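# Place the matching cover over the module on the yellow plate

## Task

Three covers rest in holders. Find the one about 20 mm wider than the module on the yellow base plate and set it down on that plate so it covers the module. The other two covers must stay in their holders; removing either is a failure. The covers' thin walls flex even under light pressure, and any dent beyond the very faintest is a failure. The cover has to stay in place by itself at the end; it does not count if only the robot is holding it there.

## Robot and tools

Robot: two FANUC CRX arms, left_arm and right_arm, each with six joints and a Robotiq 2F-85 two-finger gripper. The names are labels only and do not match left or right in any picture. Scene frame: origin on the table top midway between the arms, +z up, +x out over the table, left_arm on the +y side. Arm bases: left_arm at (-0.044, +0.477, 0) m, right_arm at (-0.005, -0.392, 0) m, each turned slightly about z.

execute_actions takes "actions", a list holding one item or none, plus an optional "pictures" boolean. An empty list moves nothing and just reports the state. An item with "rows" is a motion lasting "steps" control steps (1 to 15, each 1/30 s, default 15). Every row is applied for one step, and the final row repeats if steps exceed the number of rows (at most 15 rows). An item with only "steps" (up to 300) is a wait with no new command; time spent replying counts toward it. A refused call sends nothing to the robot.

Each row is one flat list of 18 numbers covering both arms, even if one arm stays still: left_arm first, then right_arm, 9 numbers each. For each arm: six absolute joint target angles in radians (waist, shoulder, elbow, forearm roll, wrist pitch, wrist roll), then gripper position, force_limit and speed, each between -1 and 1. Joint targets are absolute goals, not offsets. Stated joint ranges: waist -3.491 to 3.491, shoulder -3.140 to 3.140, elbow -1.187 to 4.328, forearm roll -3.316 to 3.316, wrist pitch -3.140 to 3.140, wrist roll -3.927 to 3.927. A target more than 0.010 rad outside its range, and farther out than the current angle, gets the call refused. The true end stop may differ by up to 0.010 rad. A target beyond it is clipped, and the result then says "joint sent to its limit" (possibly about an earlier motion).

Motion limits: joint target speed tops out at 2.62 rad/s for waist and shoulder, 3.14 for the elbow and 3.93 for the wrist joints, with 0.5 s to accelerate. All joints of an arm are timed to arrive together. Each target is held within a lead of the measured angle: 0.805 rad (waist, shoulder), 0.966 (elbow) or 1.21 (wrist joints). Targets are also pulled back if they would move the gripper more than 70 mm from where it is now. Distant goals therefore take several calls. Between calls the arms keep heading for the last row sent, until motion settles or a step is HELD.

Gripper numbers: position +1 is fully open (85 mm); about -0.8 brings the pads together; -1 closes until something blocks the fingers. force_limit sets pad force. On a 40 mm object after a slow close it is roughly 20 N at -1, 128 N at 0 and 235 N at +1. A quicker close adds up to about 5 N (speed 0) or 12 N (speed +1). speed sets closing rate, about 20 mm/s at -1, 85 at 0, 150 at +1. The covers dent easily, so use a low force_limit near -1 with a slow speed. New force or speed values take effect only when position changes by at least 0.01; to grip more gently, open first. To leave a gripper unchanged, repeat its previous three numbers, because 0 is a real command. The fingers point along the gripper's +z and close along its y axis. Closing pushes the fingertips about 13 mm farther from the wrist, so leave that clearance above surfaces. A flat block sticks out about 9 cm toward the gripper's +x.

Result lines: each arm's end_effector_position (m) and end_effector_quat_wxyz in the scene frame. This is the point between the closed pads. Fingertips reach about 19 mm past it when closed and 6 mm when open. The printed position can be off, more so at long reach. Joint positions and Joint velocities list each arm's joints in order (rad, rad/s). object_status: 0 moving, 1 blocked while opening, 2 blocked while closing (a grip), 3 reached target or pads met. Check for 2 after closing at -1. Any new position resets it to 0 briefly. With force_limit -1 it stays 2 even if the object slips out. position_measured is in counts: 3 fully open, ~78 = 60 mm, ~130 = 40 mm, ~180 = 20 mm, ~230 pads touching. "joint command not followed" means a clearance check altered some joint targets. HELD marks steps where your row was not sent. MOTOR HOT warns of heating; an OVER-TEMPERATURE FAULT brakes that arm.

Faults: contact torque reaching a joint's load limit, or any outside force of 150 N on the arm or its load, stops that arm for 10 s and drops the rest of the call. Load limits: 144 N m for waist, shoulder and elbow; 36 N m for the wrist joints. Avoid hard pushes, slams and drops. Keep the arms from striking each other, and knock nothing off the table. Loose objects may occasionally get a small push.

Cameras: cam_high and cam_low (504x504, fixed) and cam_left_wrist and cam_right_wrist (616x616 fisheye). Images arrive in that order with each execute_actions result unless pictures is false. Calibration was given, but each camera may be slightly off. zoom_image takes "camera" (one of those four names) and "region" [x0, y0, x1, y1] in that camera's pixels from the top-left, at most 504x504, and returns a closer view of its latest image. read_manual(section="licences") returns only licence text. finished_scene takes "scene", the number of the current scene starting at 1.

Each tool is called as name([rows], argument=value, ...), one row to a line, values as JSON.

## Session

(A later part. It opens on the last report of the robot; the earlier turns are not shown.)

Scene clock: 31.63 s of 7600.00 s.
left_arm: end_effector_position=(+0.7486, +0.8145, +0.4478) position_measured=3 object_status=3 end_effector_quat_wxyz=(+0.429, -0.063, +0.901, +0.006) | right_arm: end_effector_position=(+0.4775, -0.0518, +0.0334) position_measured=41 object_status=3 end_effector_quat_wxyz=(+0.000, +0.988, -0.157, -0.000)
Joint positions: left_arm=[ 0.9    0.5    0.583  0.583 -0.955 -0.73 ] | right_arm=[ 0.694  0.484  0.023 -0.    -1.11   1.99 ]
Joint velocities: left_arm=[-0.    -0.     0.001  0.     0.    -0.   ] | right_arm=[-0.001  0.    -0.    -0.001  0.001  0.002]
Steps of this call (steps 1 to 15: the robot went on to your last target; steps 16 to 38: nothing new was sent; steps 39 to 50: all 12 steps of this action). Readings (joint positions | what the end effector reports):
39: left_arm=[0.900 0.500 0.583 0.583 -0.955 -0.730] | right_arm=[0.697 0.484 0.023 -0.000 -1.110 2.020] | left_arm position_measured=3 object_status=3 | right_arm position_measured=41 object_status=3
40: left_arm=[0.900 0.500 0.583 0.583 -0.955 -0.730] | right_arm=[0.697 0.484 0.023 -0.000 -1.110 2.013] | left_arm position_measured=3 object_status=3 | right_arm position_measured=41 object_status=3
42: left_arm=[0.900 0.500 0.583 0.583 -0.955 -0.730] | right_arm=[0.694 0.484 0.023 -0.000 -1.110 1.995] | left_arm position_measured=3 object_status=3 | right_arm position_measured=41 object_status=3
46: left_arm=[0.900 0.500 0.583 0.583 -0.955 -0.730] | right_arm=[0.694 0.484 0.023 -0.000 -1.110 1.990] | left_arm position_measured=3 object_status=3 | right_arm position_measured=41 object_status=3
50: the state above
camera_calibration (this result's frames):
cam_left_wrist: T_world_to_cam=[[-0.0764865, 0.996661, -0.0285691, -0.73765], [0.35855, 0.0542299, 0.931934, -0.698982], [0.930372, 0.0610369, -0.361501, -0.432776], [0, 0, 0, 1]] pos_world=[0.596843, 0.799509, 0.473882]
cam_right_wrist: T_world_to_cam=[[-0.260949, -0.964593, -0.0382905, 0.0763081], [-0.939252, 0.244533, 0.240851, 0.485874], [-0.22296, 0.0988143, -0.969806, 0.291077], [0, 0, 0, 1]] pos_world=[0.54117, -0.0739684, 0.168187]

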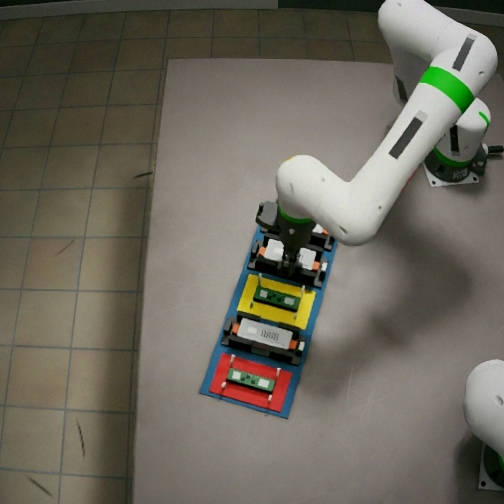

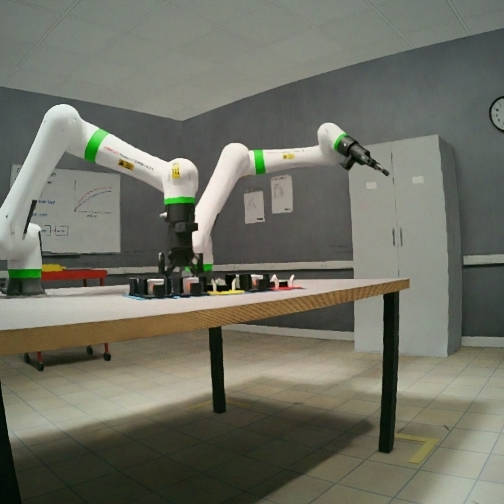

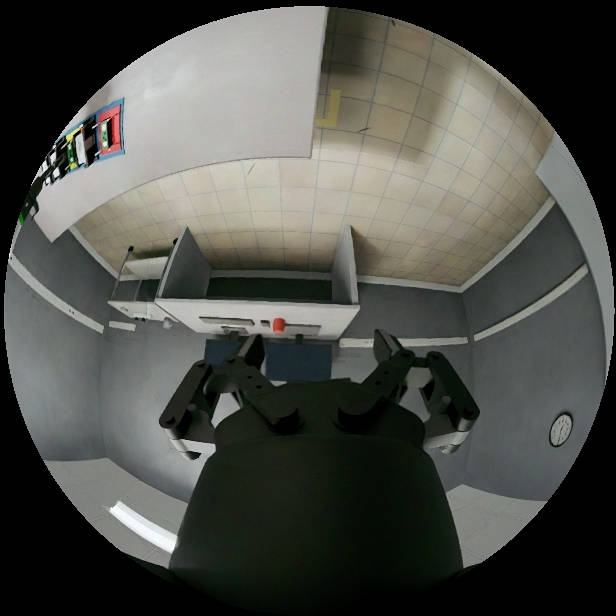

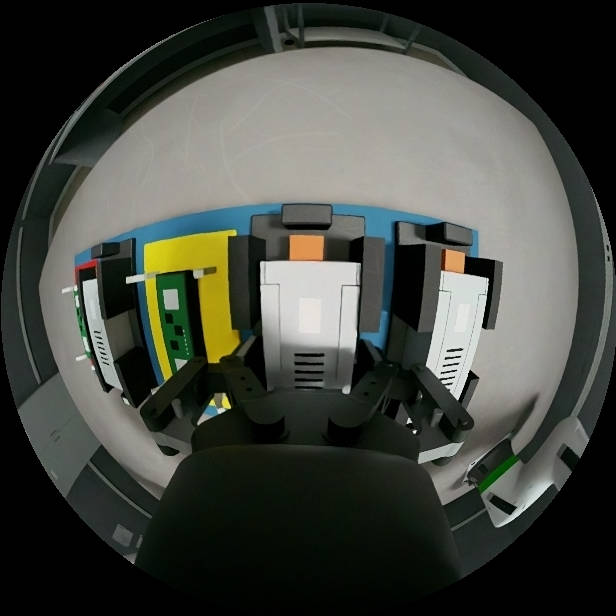

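execute_actions([
  {"rows":[[0.9,0.5,0.583,0.583,-0.955,-0.73,1,0,0,0.6935,0.484,0.023,0,-1.110,1.99,-1,-0.8,-1]],"steps":15},
], pictures=false)

execute_actions([
  {"steps":35},
], pictures=false)

execute_actions([
  {"rows":[[0.9,0.5,0.583,0.583,-0.955,-0.73,1,0,0,0.6935,0.482,0.025,0,-1.114,1.99,-1,-0.8,-1],[0.9,0.5,0.583,0.583,-0.955,-0.73,1,0,0,0.6935,0.482,0.025,0,-1.114,1.99,-1,-0.8,-1],[0.9,0.5,0.583,0.583,-0.955,-0.73,1,0,0,0.6935,0.482,0.025,0,-1.114,1.99,-1,-0.8,-1],[0.9,0.5,0.583,0.583,-0.955,-0.73,1,0,0,0.6935,0.48,0.027,0,-1.118,1.99,-1,-0.8,-1],[0.9,0.5,0.583,0.583,-0.955,-0.73,1,0,0,0.6935,0.48,0.027,0,-1.118,1.99,-1,-0.8,-1],[0.9,0.5,0.583,0.583,-0.955,-0.73,1,0,0,0.6935,0.48,0.027,0,-1.118,1.99,-1,-0.8,-1],[0.9,0.5,0.583,0.583,-0.955,-0.73,1,0,0,0.6935,0.478,0.029,0,-1.122,1.99,-1,-0.8,-1],[0.9,0.5,0.583,0.583,-0.955,-0.73,1,0,0,0.6935,0.478,0.029,0,-1.122,1.99,-1,-0.8,-1],[0.9,0.5,0.583,0.583,-0.955,-0.73,1,0,0,0.6935,0.478,0.029,0,-1.122,1.99,-1,-0.8,-1],[0.9,0.5,0.583,0.583,-0.955,-0.73,1,0,0,0.6935,0.476,0.031,0,-1.126,1.99,-1,-0.8,-1],[0.9,0.5,0.583,0.583,-0.955,-0.73,1,0,0,0.6935,0.476,0.031,0,-1.126,1.99,-1,-0.8,-1],[0.9,0.5,0.583,0.583,-0.955,-0.73,1,0,0,0.6935,0.476,0.031,0,-1.126,1.99,-1,-0.8,-1],[0.9,0.5,0.583,0.583,-0.955,-0.73,1,0,0,0.6935,0.473,0.034,0,-1.132,1.99,-1,-0.8,-1]],"steps":15},
])

zoom_image(camera="cam_low", region=[120, 230, 240, 310])

zoom_image(camera="cam_right_wrist", region=[200, 200, 420, 400])

Scene clock: 33.87 s of 7600.00 s.
left_arm: end_effector_position=(+0.7486, +0.8145, +0.4478) position_measured=3 object_status=3 end_effector_quat_wxyz=(+0.429, -0.063, +0.901, +0.006) | right_arm: end_effector_position=(+0.4775, -0.0518, +0.0334) position_measured=62 object_status=0 end_effector_quat_wxyz=(+0.000, +0.988, -0.157, -0.000)
Joint positions: left_arm=[ 0.9    0.5    0.583  0.583 -0.955 -0.73 ] | right_arm=[ 0.693  0.484  0.023  0.    -1.11   1.99 ]
Joint velocities: left_arm=[ 0.001  0.001 -0.     0.001 -0.001 -0.   ] | right_arm=[ 0.  0. -0. -0. -0. -0.]
Steps of this call (steps 1 to 15: the robot went on to your last target; steps 16 to 52: nothing new was sent; steps 53 to 67: all 15 steps of this action). Readings (joint positions | what the end effector reports):
53: left_arm=[0.900 0.500 0.583 0.583 -0.955 -0.730] | right_arm=[0.693 0.484 0.023 0.000 -1.110 1.990] | left_arm position_measured=3 object_status=3 | right_arm position_measured=41 object_status=0
54: left_arm=[0.900 0.500 0.583 0.583 -0.955 -0.730] | right_arm=[0.693 0.484 0.023 0.000 -1.110 1.990] | left_arm position_measured=3 object_status=3 | right_arm position_measured=41 object_status=0
56: left_arm=[0.900 0.500 0.583 0.583 -0.955 -0.730] | right_arm=[0.693 0.484 0.023 0.000 -1.110 1.990] | left_arm position_measured=3 object_status=3 | right_arm position_measured=43 object_status=0
60: left_arm=[0.900 0.500 0.583 0.583 -0.955 -0.730] | right_arm=[0.693 0.484 0.023 0.000 -1.110 1.990] | left_arm position_measured=3 object_status=3 | right_arm position_measured=50 object_status=0
67: the state above

Scene clock: 35.03 s of 7600.00 s.
left_arm: end_effector_position=(+0.7486, +0.8145, +0.4478) position_measured=3 object_status=3 end_effector_quat_wxyz=(+0.429, -0.063, +0.901, +0.006) | right_arm: end_effector_position=(+0.4775, -0.0519, +0.0335) position_measured=103 object_status=2 end_effector_quat_wxyz=(+0.000, +0.988, -0.157, -0.000)
Joint positions: left_arm=[ 0.9    0.5    0.583  0.583 -0.955 -0.73 ] | right_arm=[ 0.693  0.484  0.023  0.    -1.11   1.99 ]
Joint velocities: left_arm=[-0.001 -0.001 -0.001  0.     0.    -0.   ] | right_arm=[ 0.    -0.     0.    -0.    -0.    -0.001]
Steps of this call (steps 1 to 15: the robot went on to your last target; steps 16 to 35: nothing new was sent). Readings (joint positions | what the end effector reports):
1: left_arm=[0.900 0.500 0.583 0.583 -0.955 -0.730] | right_arm=[0.693 0.484 0.023 0.000 -1.110 1.990] | left_arm position_measured=3 object_status=3 | right_arm position_measured=64 object_status=0
2: left_arm=[0.900 0.500 0.583 0.583 -0.955 -0.730] | right_arm=[0.693 0.484 0.023 0.000 -1.110 1.990] | left_arm position_measured=3 object_status=3 | right_arm position_measured=66 object_status=0
4: left_arm=[0.900 0.500 0.583 0.583 -0.955 -0.730] | right_arm=[0.693 0.484 0.023 0.000 -1.110 1.990] | left_arm position_measured=3 object_status=3 | right_arm position_measured=70 object_status=0
8: left_arm=[0.900 0.500 0.583 0.583 -0.955 -0.730] | right_arm=[0.693 0.484 0.023 0.000 -1.110 1.990] | left_arm position_measured=3 object_status=3 | right_arm position_measured=77 object_status=0
35: the state above
All arms were judged still, so your last target was given up. Only a new action makes them travel on or press farther. Fingers that are still opening or closing keep moving.

Scene clock: 35.53 s of 7600.00 s.
left_arm: end_effector_position=(+0.7486, +0.8145, +0.4478) position_measured=3 object_status=3 end_effector_quat_wxyz=(+0.429, -0.063, +0.901, +0.006) | right_arm: end_effector_position=(+0.4776, -0.0517, +0.0434) position_measured=104 object_status=2 end_effector_quat_wxyz=(+0.000, +0.988, -0.157, -0.000)
Joint positions: left_arm=[ 0.9    0.5    0.583  0.583 -0.955 -0.73 ] | right_arm=[ 0.693  0.474  0.033 -0.    -1.131  1.99 ]
Joint velocities: left_arm=[ 0.    -0.     0.    -0.     0.001  0.   ] | right_arm=[ 0.    -0.019  0.015 -0.001 -0.032  0.001]
Steps of this call (steps 1 to 15: all 15 steps of this action). Readings (joint positions | what the end effector reports):
1: left_arm=[0.900 0.500 0.583 0.583 -0.955 -0.730] | right_arm=[0.693 0.484 0.023 0.000 -1.110 1.990] | left_arm position_measured=3 object_status=3 | right_arm position_measured=103 object_status=2
2: left_arm=[0.900 0.500 0.583 0.583 -0.955 -0.730] | right_arm=[0.693 0.483 0.024 0.000 -1.112 1.990] | left_arm position_measured=3 object_status=3 | right_arm position_measured=103 object_status=2
4: left_arm=[0.900 0.500 0.583 0.583 -0.955 -0.730] | right_arm=[0.693 0.482 0.025 -0.000 -1.114 1.990] | left_arm position_measured=3 object_status=3 | right_arm position_measured=103 object_status=2
8: left_arm=[0.900 0.500 0.583 0.583 -0.955 -0.730] | right_arm=[0.693 0.479 0.028 -0.000 -1.120 1.990] | left_arm position_measured=3 object_status=3 | right_arm position_measured=104 object_status=2
15: the state above
camera_calibration (this result's frames):
cam_left_wrist: T_world_to_cam=[[-0.0764865, 0.996661, -0.0285688, -0.737651], [0.358551, 0.0542296, 0.931934, -0.698982], [0.930372, 0.061037, -0.361501, -0.432776], [0, 0, 0, 1]] pos_world=[0.596843, 0.799509, 0.473882]
cam_right_wrist: T_world_to_cam=[[-0.261018, -0.964571, -0.0383655, 0.0768329], [-0.939239, 0.244583, 0.240852, 0.483529], [-0.222935, 0.0989011, -0.969803, 0.300786], [0, 0, 0, 1]] pos_world=[0.54126, -0.0739002, 0.178192]

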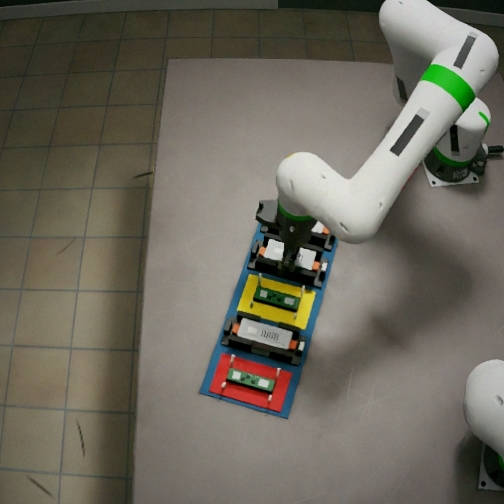

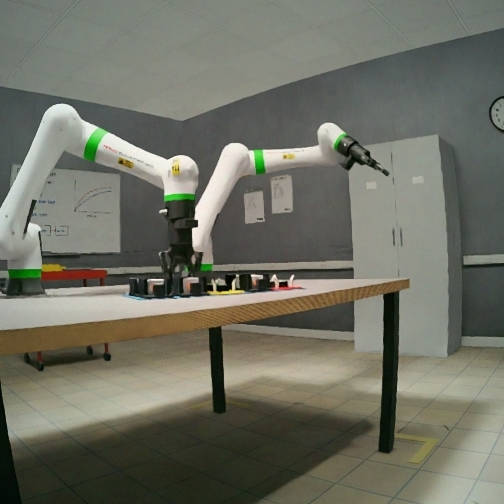

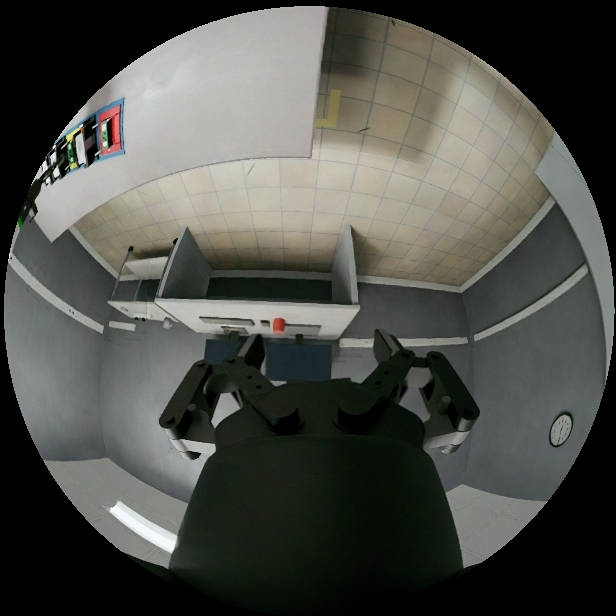

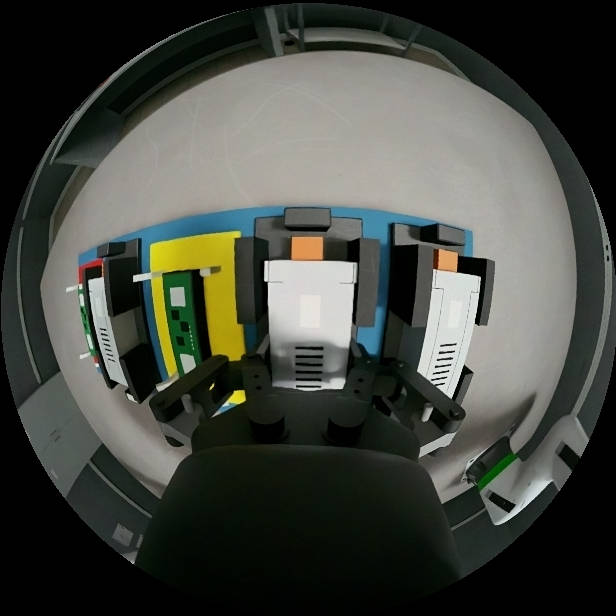

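Region (120, 230, 240, 310) of cam_low's 504x504 image, scaled by 4.200, with more detail than that image has.

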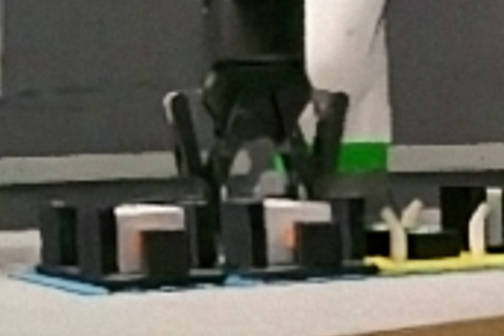

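Region (200, 200, 420, 400) of cam_right_wrist's 616x616 image, scaled by 2.291, with more detail than that image has; it fills the top 458 rows of this view, and the rest is white.

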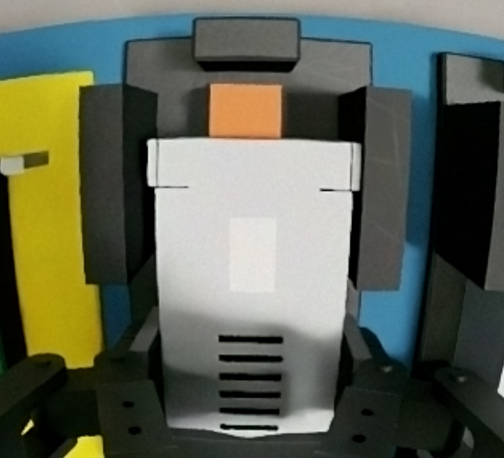

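execute_actions(actions=[])

execute_actions([
  {"rows":[[0.9,0.5,0.583,0.583,-0.955,-0.73,1,0,0,0.6935,0.4675,0.040,0,-1.1435,1.99,-1,-0.8,-1]],"steps":12},
], pictures=false)

execute_actions([
  {"rows":[[0.9,0.5,0.583,0.583,-0.955,-0.73,1,0,0,0.6935,0.461,0.047,0,-1.157,1.99,-1,-0.8,-1]],"steps":12},
], pictures=false)

execute_actions([
  {"rows":[[0.9,0.5,0.583,0.583,-0.955,-0.73,1,0,0,0.6935,0.4538,0.0545,0,-1.1715,1.99,-1,-0.8,-1]],"steps":12},
])

Scene clock: 38.77 s of 7600.00 s.
left_arm: end_effector_position=(+0.7486, +0.8145, +0.4478) position_measured=3 object_status=3 end_effector_quat_wxyz=(+0.429, -0.063, +0.901, +0.006) | right_arm: end_effector_position=(+0.4776, -0.0518, +0.0440) position_measured=104 object_status=2 end_effector_quat_wxyz=(+0.000, +0.988, -0.157, -0.000)
Joint positions: left_arm=[ 0.9    0.5    0.583  0.583 -0.955 -0.73 ] | right_arm=[ 0.693  0.473  0.034  0.    -1.132  1.99 ]
Joint velocities: left_arm=[ 0.    -0.     0.001  0.     0.     0.   ] | right_arm=[ 0.    -0.    -0.    -0.001  0.     0.   ]
Steps of this call (steps 1 to 15: the robot went on to your last target; steps 16 to 90: nothing new was sent; then 0.23 s passed at rest). Readings (joint positions | what the end effector reports):
1: left_arm=[0.900 0.500 0.583 0.583 -0.955 -0.730] | right_arm=[0.693 0.473 0.034 -0.000 -1.131 1.990] | left_arm position_measured=3 object_status=3 | right_arm position_measured=104 object_status=2
2: left_arm=[0.900 0.500 0.583 0.583 -0.955 -0.730] | right_arm=[0.693 0.473 0.034 -0.000 -1.132 1.990] | left_arm position_measured=3 object_status=3 | right_arm position_measured=104 object_status=2
4: left_arm=[0.900 0.500 0.583 0.583 -0.955 -0.730] | right_arm=[0.693 0.473 0.034 -0.000 -1.132 1.990] | left_arm position_measured=3 object_status=3 | right_arm position_measured=104 object_status=2
8: left_arm=[0.900 0.500 0.583 0.583 -0.955 -0.730] | right_arm=[0.693 0.473 0.034 -0.000 -1.132 1.990] | left_arm position_measured=3 object_status=3 | right_arm position_measured=104 object_status=2
90: the state above
All arms were judged still, so your last target was given up. Only a new action makes them travel on or press farther. Fingers that are still opening or closing keep moving.
camera_calibration (this result's frames):
cam_left_wrist: T_world_to_cam=[[-0.0764867, 0.996661, -0.0285688, -0.737651], [0.35855, 0.0542296, 0.931934, -0.698982], [0.930372, 0.0610371, -0.361501, -0.432776], [0, 0, 0, 1]] pos_world=[0.596843, 0.799509, 0.473882]
cam_right_wrist: T_world_to_cam=[[-0.260989, -0.964583, -0.0382776, 0.0768125], [-0.939247, 0.244577, 0.240826, 0.483399], [-0.222935, 0.0988051, -0.969813, 0.301365], [0, 0, 0, 1]] pos_world=[0.541264, -0.0739127, 0.178793]

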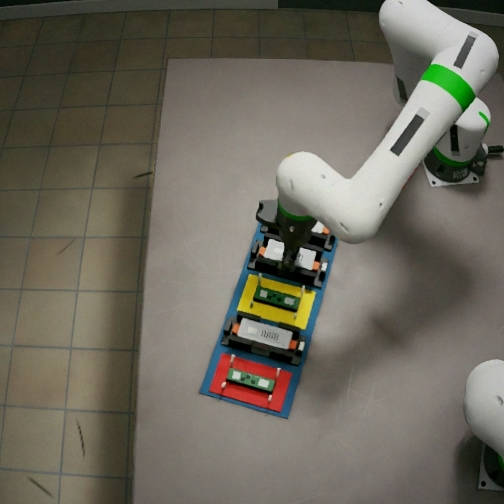

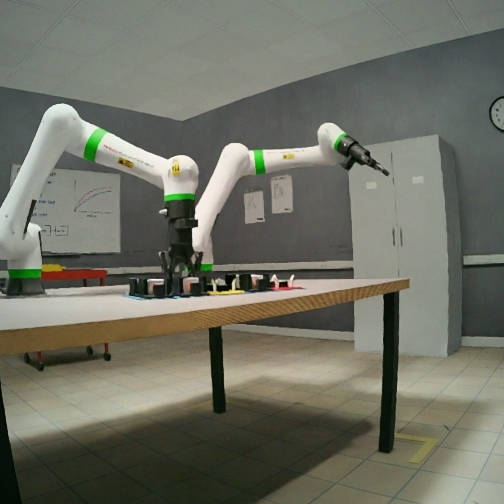

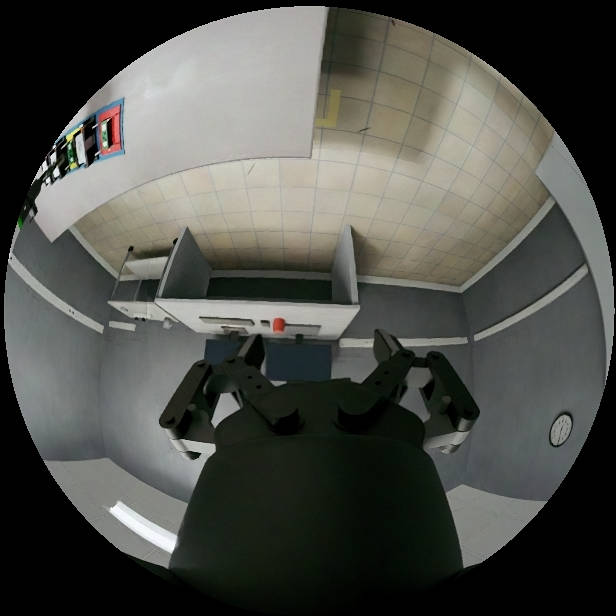

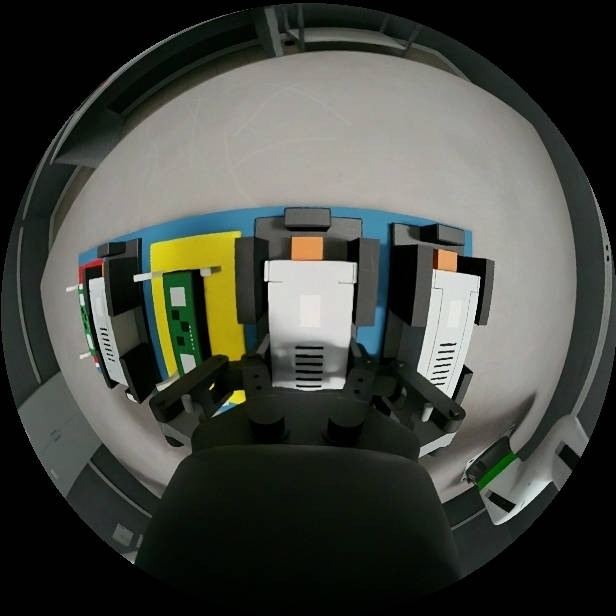

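Scene clock: 39.17 s of 7600.00 s.
left_arm: end_effector_position=(+0.7486, +0.8145, +0.4478) position_measured=3 object_status=3 end_effector_quat_wxyz=(+0.429, -0.063, +0.901, +0.006) | right_arm: end_effector_position=(+0.4777, -0.0517, +0.0496) position_measured=104 object_status=2 end_effector_quat_wxyz=(+0.000, +0.988, -0.157, -0.000)
Joint positions: left_arm=[ 0.9    0.5    0.583  0.583 -0.955 -0.73 ] | right_arm=[ 0.693  0.468  0.04   0.    -1.143  1.99 ]
Joint velocities: left_arm=[ 0.001 -0.     0.     0.     0.     0.   ] | right_arm=[-0.001 -0.    -0.    -0.001  0.    -0.001]
Steps of this call (steps 1 to 12: all 12 steps of this action). Readings (joint positions | what the end effector reports):
1: left_arm=[0.900 0.500 0.583 0.583 -0.955 -0.730] | right_arm=[0.693 0.473 0.034 0.000 -1.133 1.990] | left_arm position_measured=3 object_status=3 | right_arm position_measured=104 object_status=2
2: left_arm=[0.900 0.500 0.583 0.583 -0.955 -0.730] | right_arm=[0.693 0.471 0.037 0.000 -1.137 1.990] | left_arm position_measured=3 object_status=3 | right_arm position_measured=104 object_status=2
4: left_arm=[0.900 0.500 0.583 0.583 -0.955 -0.730] | right_arm=[0.693 0.468 0.039 0.000 -1.142 1.990] | left_arm position_measured=3 object_status=3 | right_arm position_measured=104 object_status=2
8: left_arm=[0.900 0.500 0.583 0.583 -0.955 -0.730] | right_arm=[0.693 0.468 0.040 0.000 -1.143 1.990] | left_arm position_measured=3 object_status=3 | right_arm position_measured=104 object_status=2
12: the state above

Scene clock: 39.57 s of 7600.00 s.
left_arm: end_effector_position=(+0.7486, +0.8145, +0.4478) position_measured=3 object_status=3 end_effector_quat_wxyz=(+0.429, -0.063, +0.901, +0.006) | right_arm: end_effector_position=(+0.4776, -0.0517, +0.0560) position_measured=104 object_status=2 end_effector_quat_wxyz=(+0.000, +0.988, -0.157, -0.000)
Joint positions: left_arm=[ 0.9    0.5    0.583  0.583 -0.955 -0.73 ] | right_arm=[ 0.693  0.461  0.047 -0.    -1.157  1.99 ]
Joint velocities: left_arm=[-0.    -0.     0.    -0.001  0.     0.   ] | right_arm=[-0.001 -0.    -0.     0.     0.     0.   ]
Steps of this call (steps 1 to 12: all 12 steps of this action). Readings (joint positions | what the end effector reports):
1: left_arm=[0.900 0.500 0.583 0.583 -0.955 -0.730] | right_arm=[0.693 0.467 0.040 0.000 -1.144 1.990] | left_arm position_measured=3 object_status=3 | right_arm position_measured=104 object_status=2
2: left_arm=[0.900 0.500 0.583 0.583 -0.955 -0.730] | right_arm=[0.693 0.465 0.043 -0.000 -1.149 1.990] | left_arm position_measured=3 object_status=3 | right_arm position_measured=104 object_status=2
4: left_arm=[0.900 0.500 0.583 0.583 -0.955 -0.730] | right_arm=[0.693 0.461 0.046 -0.000 -1.156 1.990] | left_arm position_measured=3 object_status=3 | right_arm position_measured=104 object_status=2
8: left_arm=[0.900 0.500 0.583 0.583 -0.955 -0.730] | right_arm=[0.693 0.461 0.047 -0.000 -1.157 1.990] | left_arm position_measured=3 object_status=3 | right_arm position_measured=104 object_status=2
12: the state above

Scene clock: 39.97 s of 7600.00 s.
left_arm: end_effector_position=(+0.7486, +0.8145, +0.4478) position_measured=3 object_status=3 end_effector_quat_wxyz=(+0.429, -0.063, +0.901, +0.006) | right_arm: end_effector_position=(+0.4776, -0.0518, +0.0632) position_measured=104 object_status=2 end_effector_quat_wxyz=(+0.000, +0.988, -0.157, +0.000)
Joint positions: left_arm=[ 0.9    0.5    0.583  0.583 -0.955 -0.73 ] | right_arm=[ 0.693  0.454  0.054  0.    -1.171  1.99 ]
Joint velocities: left_arm=[ 0.001  0.    -0.001  0.001  0.001 -0.   ] | right_arm=[-0.001 -0.     0.    -0.001 -0.    -0.001]
Steps of this call (steps 1 to 12: all 12 steps of this action). Readings (joint positions | what the end effector reports):
1: left_arm=[0.900 0.500 0.583 0.583 -0.955 -0.730] | right_arm=[0.693 0.461 0.047 -0.000 -1.158 1.990] | left_arm position_measured=3 object_status=3 | right_arm position_measured=104 object_status=2
2: left_arm=[0.900 0.500 0.583 0.583 -0.955 -0.730] | right_arm=[0.693 0.458 0.050 -0.000 -1.163 1.990] | left_arm position_measured=3 object_status=3 | right_arm position_measured=104 object_status=2
4: left_arm=[0.900 0.500 0.583 0.583 -0.955 -0.730] | right_arm=[0.693 0.454 0.054 0.000 -1.170 1.990] | left_arm position_measured=3 object_status=3 | right_arm position_measured=104 object_status=2
8: left_arm=[0.900 0.500 0.583 0.583 -0.955 -0.730] | right_arm=[0.693 0.454 0.054 0.000 -1.171 1.990] | left_arm position_measured=3 object_status=3 | right_arm position_measured=104 object_status=2
12: the state above
camera_calibration (this result's frames):
cam_left_wrist: T_world_to_cam=[[-0.0764867, 0.996661, -0.0285689, -0.737651], [0.358551, 0.0542298, 0.931934, -0.698982], [0.930372, 0.0610372, -0.361501, -0.432776], [0, 0, 0, 1]] pos_world=[0.596843, 0.799509, 0.473882]
cam_right_wrist: T_world_to_cam=[[-0.26094, -0.964591, -0.0383946, 0.0774887], [-0.939304, 0.244521, 0.240659, 0.478847], [-0.222749, 0.0988619, -0.96985, 0.319822], [0, 0, 0, 1]] pos_world=[0.541243, -0.0739614, 0.197916]

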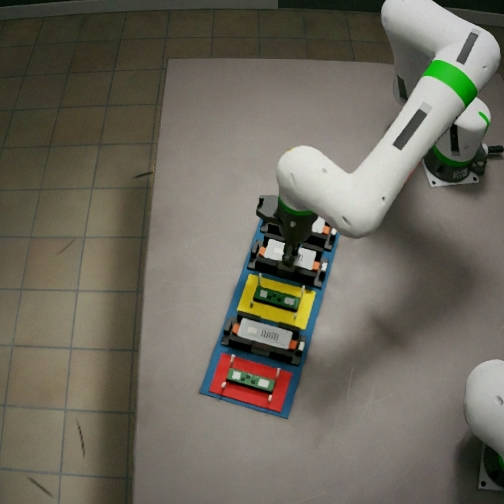

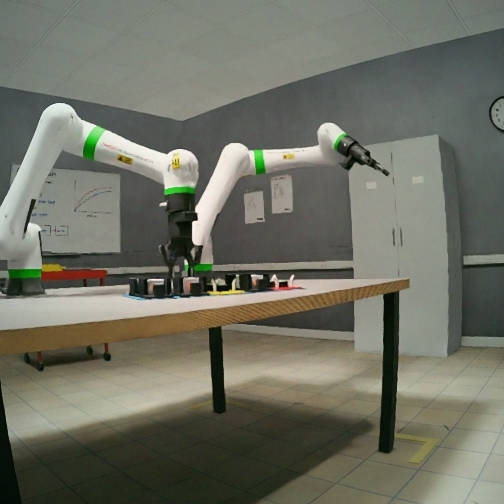

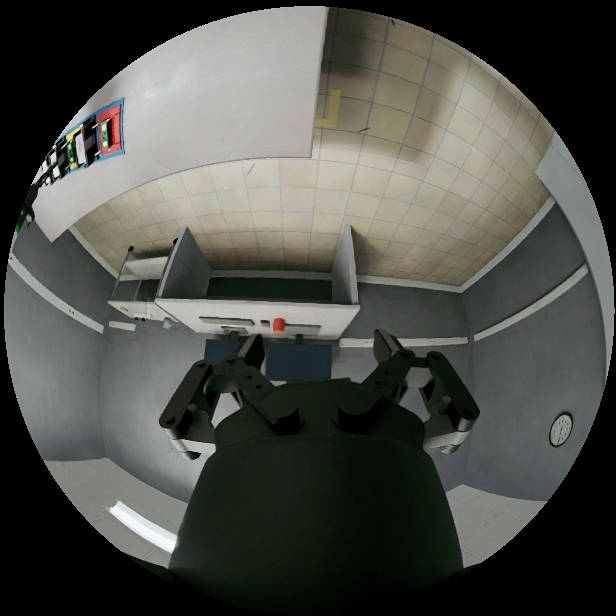

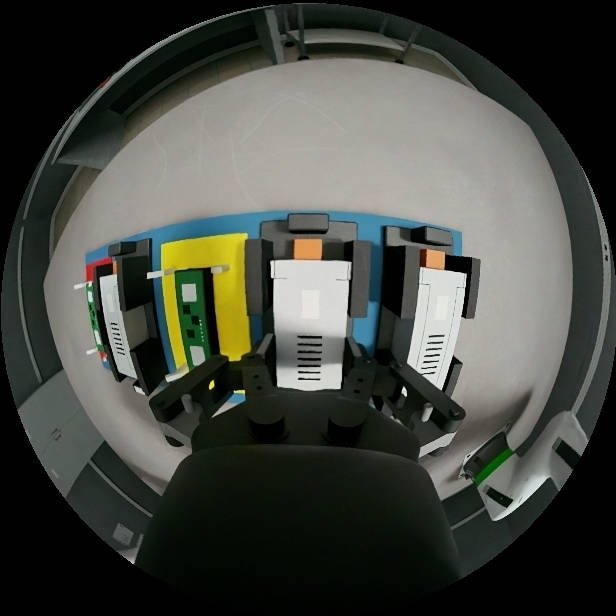

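zoom_image(camera="cam_low", region=[120,230,260,310])

zoom_image(camera="cam_right_wrist", region=[220,200,420,400])

Region (120, 230, 260, 310) of cam_low's 504x504 image, scaled by 3.600, with more detail than that image has; it fills the top 288 rows of this view, and the rest is white.

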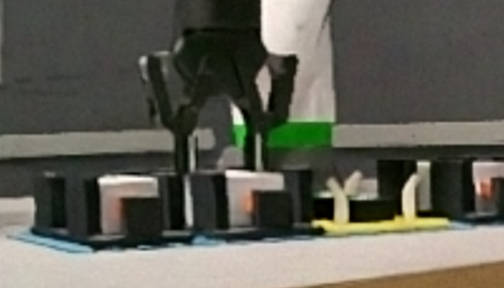

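Region (220, 200, 420, 400) of cam_right_wrist's 616x616 image, scaled by 2.520, with more detail than that image has.

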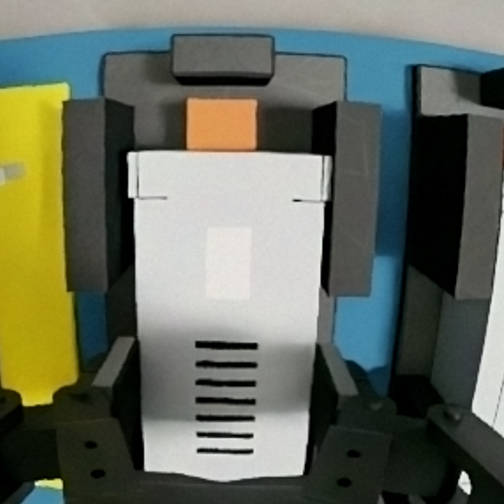

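execute_actions([
  {"rows":[[0.9,0.5,0.583,0.583,-0.955,-0.73,1,0,0,0.6935,0.4538,0.0545,0,-1.1715,1.99,0.7,-1,1]],"steps":15},
], pictures=false)

execute_actions([
  {"rows":[[0.9,0.5,0.583,0.583,-0.955,-0.73,1,0,0,0.6935,0.484,0.023,0,-1.110,1.99,0.7,-1,1]],"steps":15},
], pictures=false)

execute_actions([
  {"rows":[[0.9,0.5,0.583,0.583,-0.955,-0.73,1,0,0,0.6935,0.484,0.023,0,-1.110,1.99,-1,-0.7,-1]],"steps":15},
], pictures=false)

execute_actions([
  {"steps":30},
])

Scene clock: 42.70 s of 7600.00 s.
left_arm: end_effector_position=(+0.7486, +0.8145, +0.4478) position_measured=3 object_status=3 end_effector_quat_wxyz=(+0.429, -0.063, +0.901, +0.006) | right_arm: end_effector_position=(+0.4776, -0.0517, +0.0633) position_measured=41 object_status=0 end_effector_quat_wxyz=(-0.000, +0.988, -0.157, +0.000)
Joint positions: left_arm=[ 0.9    0.5    0.583  0.583 -0.955 -0.73 ] | right_arm=[ 0.693  0.454  0.055 -0.    -1.172  1.99 ]
Joint velocities: left_arm=[ 0.001  0.001 -0.001  0.001 -0.001  0.   ] | right_arm=[ 0.  0.  0. -0. -0. -0.]
Steps of this call (steps 1 to 15: the robot went on to your last target; steps 16 to 67: nothing new was sent; steps 68 to 82: all 15 steps of this action). Readings (joint positions | what the end effector reports):
68: left_arm=[0.900 0.500 0.583 0.583 -0.955 -0.730] | right_arm=[0.693 0.454 0.055 -0.000 -1.172 1.990] | left_arm position_measured=3 object_status=3 | right_arm position_measured=104 object_status=0
69: left_arm=[0.900 0.500 0.583 0.583 -0.955 -0.730] | right_arm=[0.693 0.454 0.055 -0.000 -1.172 1.990] | left_arm position_measured=3 object_status=3 | right_arm position_measured=102 object_status=0
71: left_arm=[0.900 0.500 0.583 0.583 -0.955 -0.730] | right_arm=[0.693 0.454 0.055 -0.000 -1.172 1.990] | left_arm position_measured=3 object_status=3 | right_arm position_measured=83 object_status=0
75: left_arm=[0.900 0.500 0.583 0.583 -0.955 -0.730] | right_arm=[0.693 0.454 0.055 -0.000 -1.172 1.990] | left_arm position_measured=3 object_status=3 | right_arm position_measured=45 object_status=0
82: the state above

Scene clock: 43.20 s of 7600.00 s.
left_arm: end_effector_position=(+0.7486, +0.8145, +0.4478) position_measured=3 object_status=3 end_effector_quat_wxyz=(+0.429, -0.063, +0.901, +0.006) | right_arm: end_effector_position=(+0.4775, -0.0518, +0.0334) position_measured=41 object_status=3 end_effector_quat_wxyz=(+0.000, +0.988, -0.157, -0.000)
Joint positions: left_arm=[ 0.9    0.5    0.583  0.583 -0.955 -0.73 ] | right_arm=[ 0.693  0.484  0.023 -0.    -1.11   1.99 ]
Joint velocities: left_arm=[-0.001  0.    -0.    -0.    -0.001  0.   ] | right_arm=[ 0.    -0.    -0.    -0.    -0.    -0.001]
Steps of this call (steps 1 to 15: all 15 steps of this action). Readings (joint positions | what the end effector reports):
1: left_arm=[0.900 0.500 0.583 0.583 -0.955 -0.730] | right_arm=[0.693 0.454 0.054 -0.000 -1.171 1.990] | left_arm position_measured=3 object_status=3 | right_arm position_measured=41 object_status=0
2: left_arm=[0.900 0.500 0.583 0.583 -0.955 -0.730] | right_arm=[0.693 0.457 0.051 -0.000 -1.164 1.990] | left_arm position_measured=3 object_status=3 | right_arm position_measured=41 object_status=0
4: left_arm=[0.900 0.500 0.583 0.583 -0.955 -0.730] | right_arm=[0.693 0.474 0.033 -0.000 -1.130 1.990] | left_arm position_measured=3 object_status=3 | right_arm position_measured=41 object_status=3
8: left_arm=[0.900 0.500 0.583 0.583 -0.955 -0.730] | right_arm=[0.693 0.484 0.023 -0.000 -1.110 1.990] | left_arm position_measured=3 object_status=3 | right_arm position_measured=41 object_status=3
15: the state above

Scene clock: 43.70 s of 7600.00 s.
left_arm: end_effector_position=(+0.7486, +0.8145, +0.4478) position_measured=3 object_status=3 end_effector_quat_wxyz=(+0.429, -0.063, +0.901, +0.006) | right_arm: end_effector_position=(+0.4775, -0.0518, +0.0334) position_measured=62 object_status=0 end_effector_quat_wxyz=(+0.000, +0.988, -0.157, -0.000)
Joint positions: left_arm=[ 0.9    0.5    0.583  0.583 -0.955 -0.73 ] | right_arm=[ 0.693  0.484  0.023  0.    -1.11   1.99 ]
Joint velocities: left_arm=[-0.     0.    -0.002 -0.001  0.001  0.   ] | right_arm=[ 0.     0.    -0.    -0.     0.    -0.001]
Steps of this call (steps 1 to 15: all 15 steps of this action). Readings (joint positions | what the end effector reports):
1: left_arm=[0.900 0.500 0.583 0.583 -0.955 -0.730] | right_arm=[0.693 0.484 0.023 -0.000 -1.110 1.990] | left_arm position_measured=3 object_status=3 | right_arm position_measured=41 object_status=0
2: left_arm=[0.900 0.500 0.583 0.583 -0.955 -0.730] | right_arm=[0.693 0.484 0.023 -0.000 -1.110 1.990] | left_arm position_measured=3 object_status=3 | right_arm position_measured=41 object_status=0
4: left_arm=[0.900 0.500 0.583 0.583 -0.955 -0.730] | right_arm=[0.693 0.484 0.023 -0.000 -1.110 1.990] | left_arm position_measured=3 object_status=3 | right_arm position_measured=43 object_status=0
8: left_arm=[0.900 0.500 0.583 0.583 -0.955 -0.730] | right_arm=[0.693 0.484 0.023 -0.000 -1.110 1.990] | left_arm position_measured=3 object_status=3 | right_arm position_measured=50 object_status=0
15: the state above

Scene clock: 44.70 s of 7600.00 s.
left_arm: end_effector_position=(+0.7486, +0.8145, +0.4478) position_measured=3 object_status=3 end_effector_quat_wxyz=(+0.429, -0.063, +0.901, +0.006) | right_arm: end_effector_position=(+0.4776, -0.0518, +0.0335) position_measured=106 object_status=0 end_effector_quat_wxyz=(+0.000, +0.988, -0.157, -0.000)
Joint positions: left_arm=[ 0.9    0.5    0.583  0.583 -0.955 -0.73 ] | right_arm=[ 0.693  0.484  0.023  0.    -1.11   1.99 ]
Joint velocities: left_arm=[ 0.     0.    -0.001  0.     0.001 -0.   ] | right_arm=[ 0. -0. -0.  0. -0. -0.]
Steps of this call (steps 1 to 15: the robot went on to your last target; steps 16 to 30: nothing new was sent). Readings (joint positions | what the end effector reports):
1: left_arm=[0.900 0.500 0.583 0.583 -0.955 -0.730] | right_arm=[0.693 0.484 0.023 0.000 -1.110 1.990] | left_arm position_measured=3 object_status=3 | right_arm position_measured=64 object_status=0
2: left_arm=[0.900 0.500 0.583 0.583 -0.955 -0.730] | right_arm=[0.693 0.484 0.023 0.000 -1.110 1.990] | left_arm position_measured=3 object_status=3 | right_arm position_measured=66 object_status=0
4: left_arm=[0.900 0.500 0.583 0.583 -0.955 -0.730] | right_arm=[0.693 0.484 0.023 0.000 -1.110 1.990] | left_arm position_measured=3 object_status=3 | right_arm position_measured=70 object_status=0
8: left_arm=[0.900 0.500 0.583 0.583 -0.955 -0.730] | right_arm=[0.693 0.484 0.023 0.000 -1.110 1.990] | left_arm position_measured=3 object_status=3 | right_arm position_measured=77 object_status=0
30: the state above
All arms were judged still, so your last target was given up. Only a new action makes them travel on or press farther. Fingers that are still opening or closing keep moving.
camera_calibration (this result's frames):
cam_left_wrist: T_world_to_cam=[[-0.0764867, 0.996661, -0.028569, -0.73765], [0.358551, 0.0542298, 0.931934, -0.698982], [0.930372, 0.0610371, -0.361501, -0.432776], [0, 0, 0, 1]] pos_world=[0.596843, 0.799509, 0.473882]
cam_right_wrist: T_world_to_cam=[[-0.260957, -0.964589, -0.0383339, 0.0763093], [-0.93928, 0.244543, 0.240734, 0.485937], [-0.222835, 0.0988275, -0.969834, 0.291078], [0, 0, 0, 1]] pos_world=[0.541206, -0.0739917, 0.168241]

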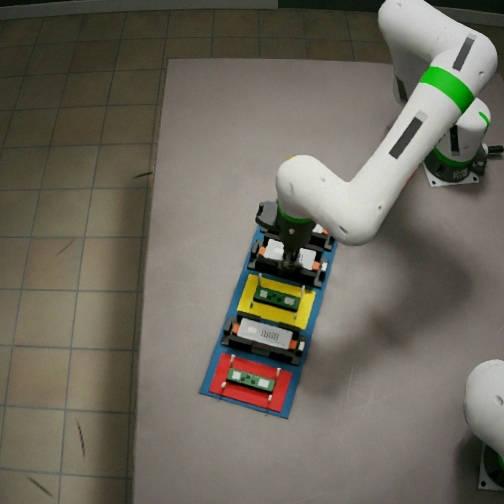

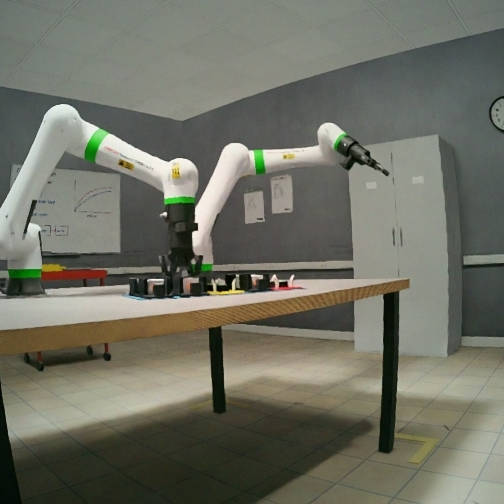

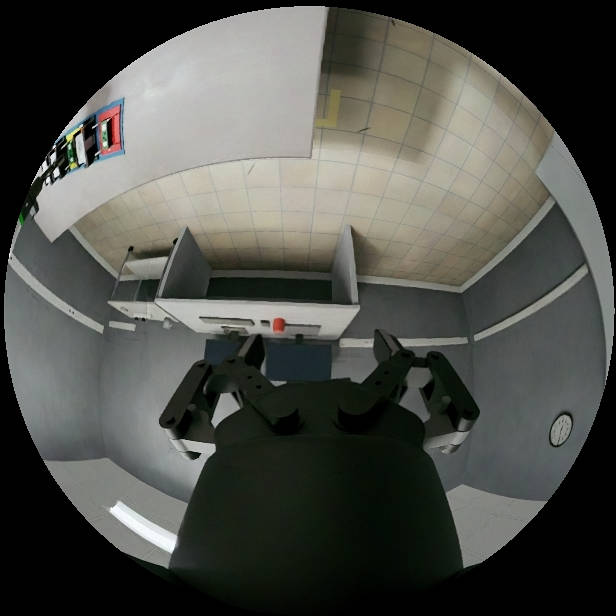

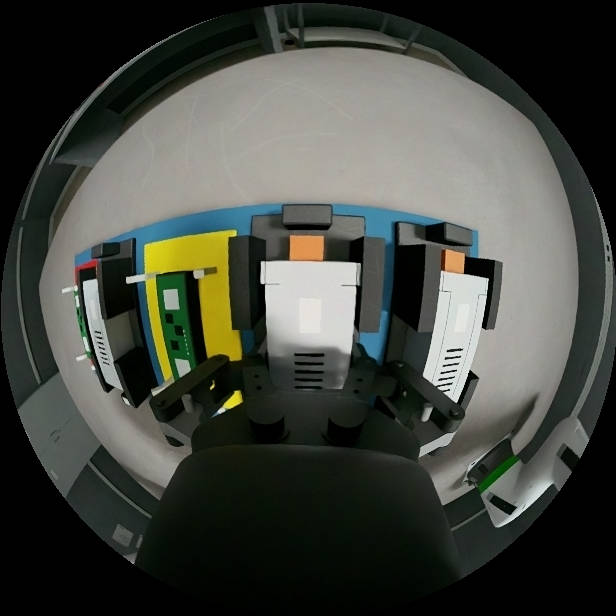

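execute_actions([
  {"rows":[[0.9,0.5,0.583,0.583,-0.955,-0.73,1,0,0,0.6935,0.4812,0.0258,0,-1.1154,1.99,-1,-0.7,-1],[0.9,0.5,0.583,0.583,-0.955,-0.73,1,0,0,0.6935,0.4812,0.0258,0,-1.1154,1.99,-1,-0.7,-1],[0.9,0.5,0.583,0.583,-0.955,-0.73,1,0,0,0.6935,0.4812,0.0258,0,-1.1154,1.99,-1,-0.7,-1],[0.9,0.5,0.583,0.583,-0.955,-0.73,1,0,0,0.6935,0.4812,0.0258,0,-1.1154,1.99,-1,-0.7,-1],[0.9,0.5,0.583,0.583,-0.955,-0.73,1,0,0,0.6935,0.477,0.030,0,-1.124,1.99,-1,-0.7,-1],[0.9,0.5,0.583,0.583,-0.955,-0.73,1,0,0,0.6935,0.477,0.030,0,-1.124,1.99,-1,-0.7,-1],[0.9,0.5,0.583,0.583,-0.955,-0.73,1,0,0,0.6935,0.477,0.030,0,-1.124,1.99,-1,-0.7,-1],[0.9,0.5,0.583,0.583,-0.955,-0.73,1,0,0,0.6935,0.477,0.030,0,-1.124,1.99,-1,-0.7,-1],[0.9,0.5,0.583,0.583,-0.955,-0.73,1,0,0,0.6935,0.473,0.034,0,-1.132,1.99,-1,-0.7,-1]],"steps":15},
], pictures=false)

execute_actions([
  {"rows":[[0.9,0.5,0.583,0.583,-0.955,-0.73,1,0,0,0.6935,0.4675,0.040,0,-1.1435,1.99,-1,-0.7,-1],[0.9,0.5,0.583,0.583,-0.955,-0.73,1,0,0,0.6935,0.4675,0.040,0,-1.1435,1.99,-1,-0.7,-1],[0.9,0.5,0.583,0.583,-0.955,-0.73,1,0,0,0.6935,0.4675,0.040,0,-1.1435,1.99,-1,-0.7,-1],[0.9,0.5,0.583,0.583,-0.955,-0.73,1,0,0,0.6935,0.4675,0.040,0,-1.1435,1.99,-1,-0.7,-1],[0.9,0.5,0.583,0.583,-0.955,-0.73,1,0,0,0.6935,0.461,0.047,0,-1.157,1.99,-1,-0.7,-1],[0.9,0.5,0.583,0.583,-0.955,-0.73,1,0,0,0.6935,0.461,0.047,0,-1.157,1.99,-1,-0.7,-1],[0.9,0.5,0.583,0.583,-0.955,-0.73,1,0,0,0.6935,0.461,0.047,0,-1.157,1.99,-1,-0.7,-1],[0.9,0.5,0.583,0.583,-0.955,-0.73,1,0,0,0.6935,0.461,0.047,0,-1.157,1.99,-1,-0.7,-1],[0.9,0.5,0.583,0.583,-0.955,-0.73,1,0,0,0.6935,0.4538,0.0545,0,-1.1715,1.99,-1,-0.7,-1]],"steps":15},
])

Scene clock: 47.67 s of 7600.00 s.
left_arm: end_effector_position=(+0.7486, +0.8145, +0.4478) position_measured=3 object_status=3 end_effector_quat_wxyz=(+0.429, -0.063, +0.901, +0.006) | right_arm: end_effector_position=(+0.4776, -0.0518, +0.0440) position_measured=106 object_status=2 end_effector_quat_wxyz=(+0.000, +0.988, -0.157, -0.000)
Joint positions: left_arm=[ 0.9    0.5    0.583  0.583 -0.955 -0.73 ] | right_arm=[ 0.694  0.473  0.034  0.    -1.132  1.99 ]
Joint velocities: left_arm=[ 0.001  0.     0.001 -0.     0.001 -0.   ] | right_arm=[ 0.001 -0.001  0.001 -0.    -0.001  0.001]
Steps of this call (steps 1 to 74: nothing new was sent; steps 75 to 89: all 15 steps of this action). Readings (joint positions | what the end effector reports):
75: left_arm=[0.900 0.500 0.583 0.583 -0.955 -0.730] | right_arm=[0.693 0.484 0.023 -0.000 -1.111 1.990] | left_arm position_measured=3 object_status=3 | right_arm position_measured=106 object_status=2
76: left_arm=[0.900 0.500 0.583 0.583 -0.955 -0.730] | right_arm=[0.694 0.483 0.024 -0.000 -1.113 1.990] | left_arm position_measured=3 object_status=3 | right_arm position_measured=106 object_status=2
78: left_arm=[0.900 0.500 0.583 0.583 -0.955 -0.730] | right_arm=[0.694 0.482 0.025 -0.000 -1.115 1.990] | left_arm position_measured=3 object_status=3 | right_arm position_measured=106 object_status=2
82: left_arm=[0.900 0.500 0.583 0.583 -0.955 -0.730] | right_arm=[0.694 0.478 0.030 -0.000 -1.123 1.990] | left_arm position_measured=3 object_status=3 | right_arm position_measured=106 object_status=2
89: the state above

Scene clock: 48.17 s of 7600.00 s.
left_arm: end_effector_position=(+0.7486, +0.8145, +0.4478) position_measured=3 object_status=3 end_effector_quat_wxyz=(+0.429, -0.063, +0.901, +0.006) | right_arm: end_effector_position=(+0.4776, -0.0518, +0.0631) position_measured=106 object_status=2 end_effector_quat_wxyz=(+0.000, +0.988, -0.157, +0.000)
Joint positions: left_arm=[ 0.9    0.5    0.583  0.583 -0.955 -0.73 ] | right_arm=[ 0.694  0.454  0.054  0.    -1.171  1.99 ]
Joint velocities: left_arm=[-0.     0.    -0.    -0.001 -0.     0.   ] | right_arm=[-0.    -0.001  0.002 -0.001 -0.004  0.   ]
Steps of this call (steps 1 to 15: all 15 steps of this action). Readings (joint positions | what the end effector reports):
1: left_arm=[0.900 0.500 0.583 0.583 -0.955 -0.730] | right_arm=[0.694 0.473 0.034 0.000 -1.133 1.990] | left_arm position_measured=3 object_status=3 | right_arm position_measured=106 object_status=2
2: left_arm=[0.900 0.500 0.583 0.583 -0.955 -0.730] | right_arm=[0.694 0.471 0.037 0.000 -1.137 1.990] | left_arm position_measured=3 object_status=3 | right_arm position_measured=106 object_status=2
4: left_arm=[0.900 0.500 0.583 0.583 -0.955 -0.730] | right_arm=[0.694 0.468 0.039 0.000 -1.142 1.990] | left_arm position_measured=3 object_status=3 | right_arm position_measured=106 object_status=2
8: left_arm=[0.900 0.500 0.583 0.583 -0.955 -0.730] | right_arm=[0.694 0.461 0.046 0.000 -1.156 1.990] | left_arm position_measured=3 object_status=3 | right_arm position_measured=106 object_status=2
15: the state above
camera_calibration (this result's frames):
cam_left_wrist: T_world_to_cam=[[-0.0764865, 0.996661, -0.0285687, -0.737651], [0.35855, 0.0542295, 0.931934, -0.698982], [0.930372, 0.061037, -0.361501, -0.432776], [0, 0, 0, 1]] pos_world=[0.596843, 0.799509, 0.473882]
cam_right_wrist: T_world_to_cam=[[-0.260919, -0.964596, -0.0384122, 0.0774939], [-0.939301, 0.244492, 0.240703, 0.478826], [-0.222789, 0.0988845, -0.969839, 0.319751], [0, 0, 0, 1]] pos_world=[0.541218, -0.0739369, 0.197829]

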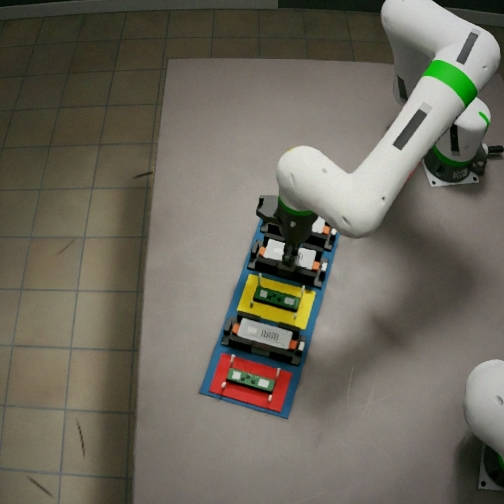

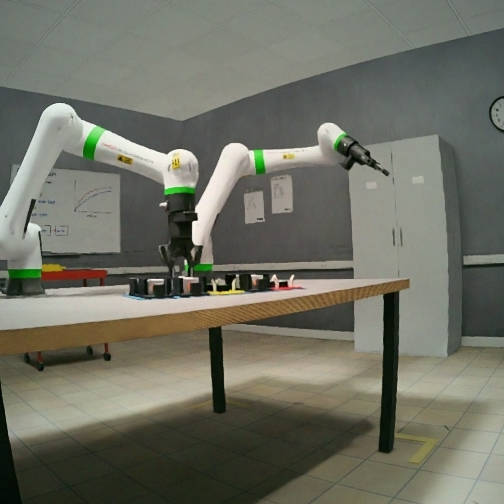

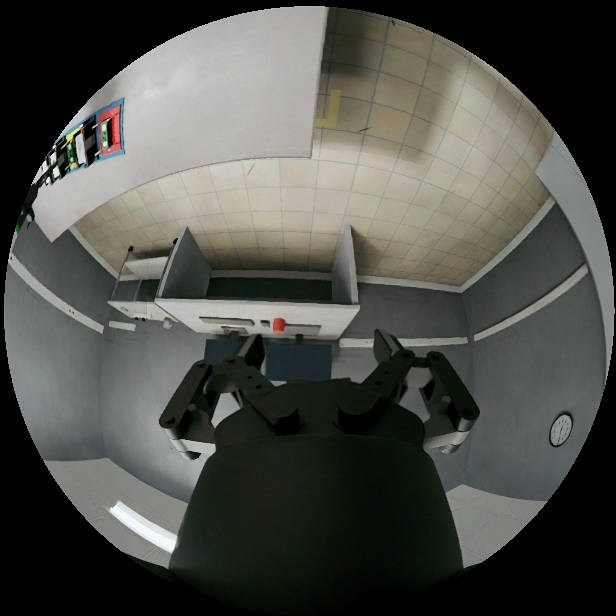

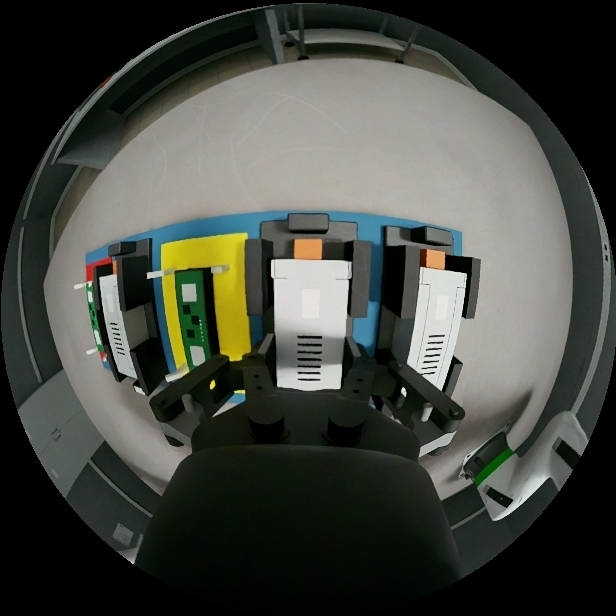

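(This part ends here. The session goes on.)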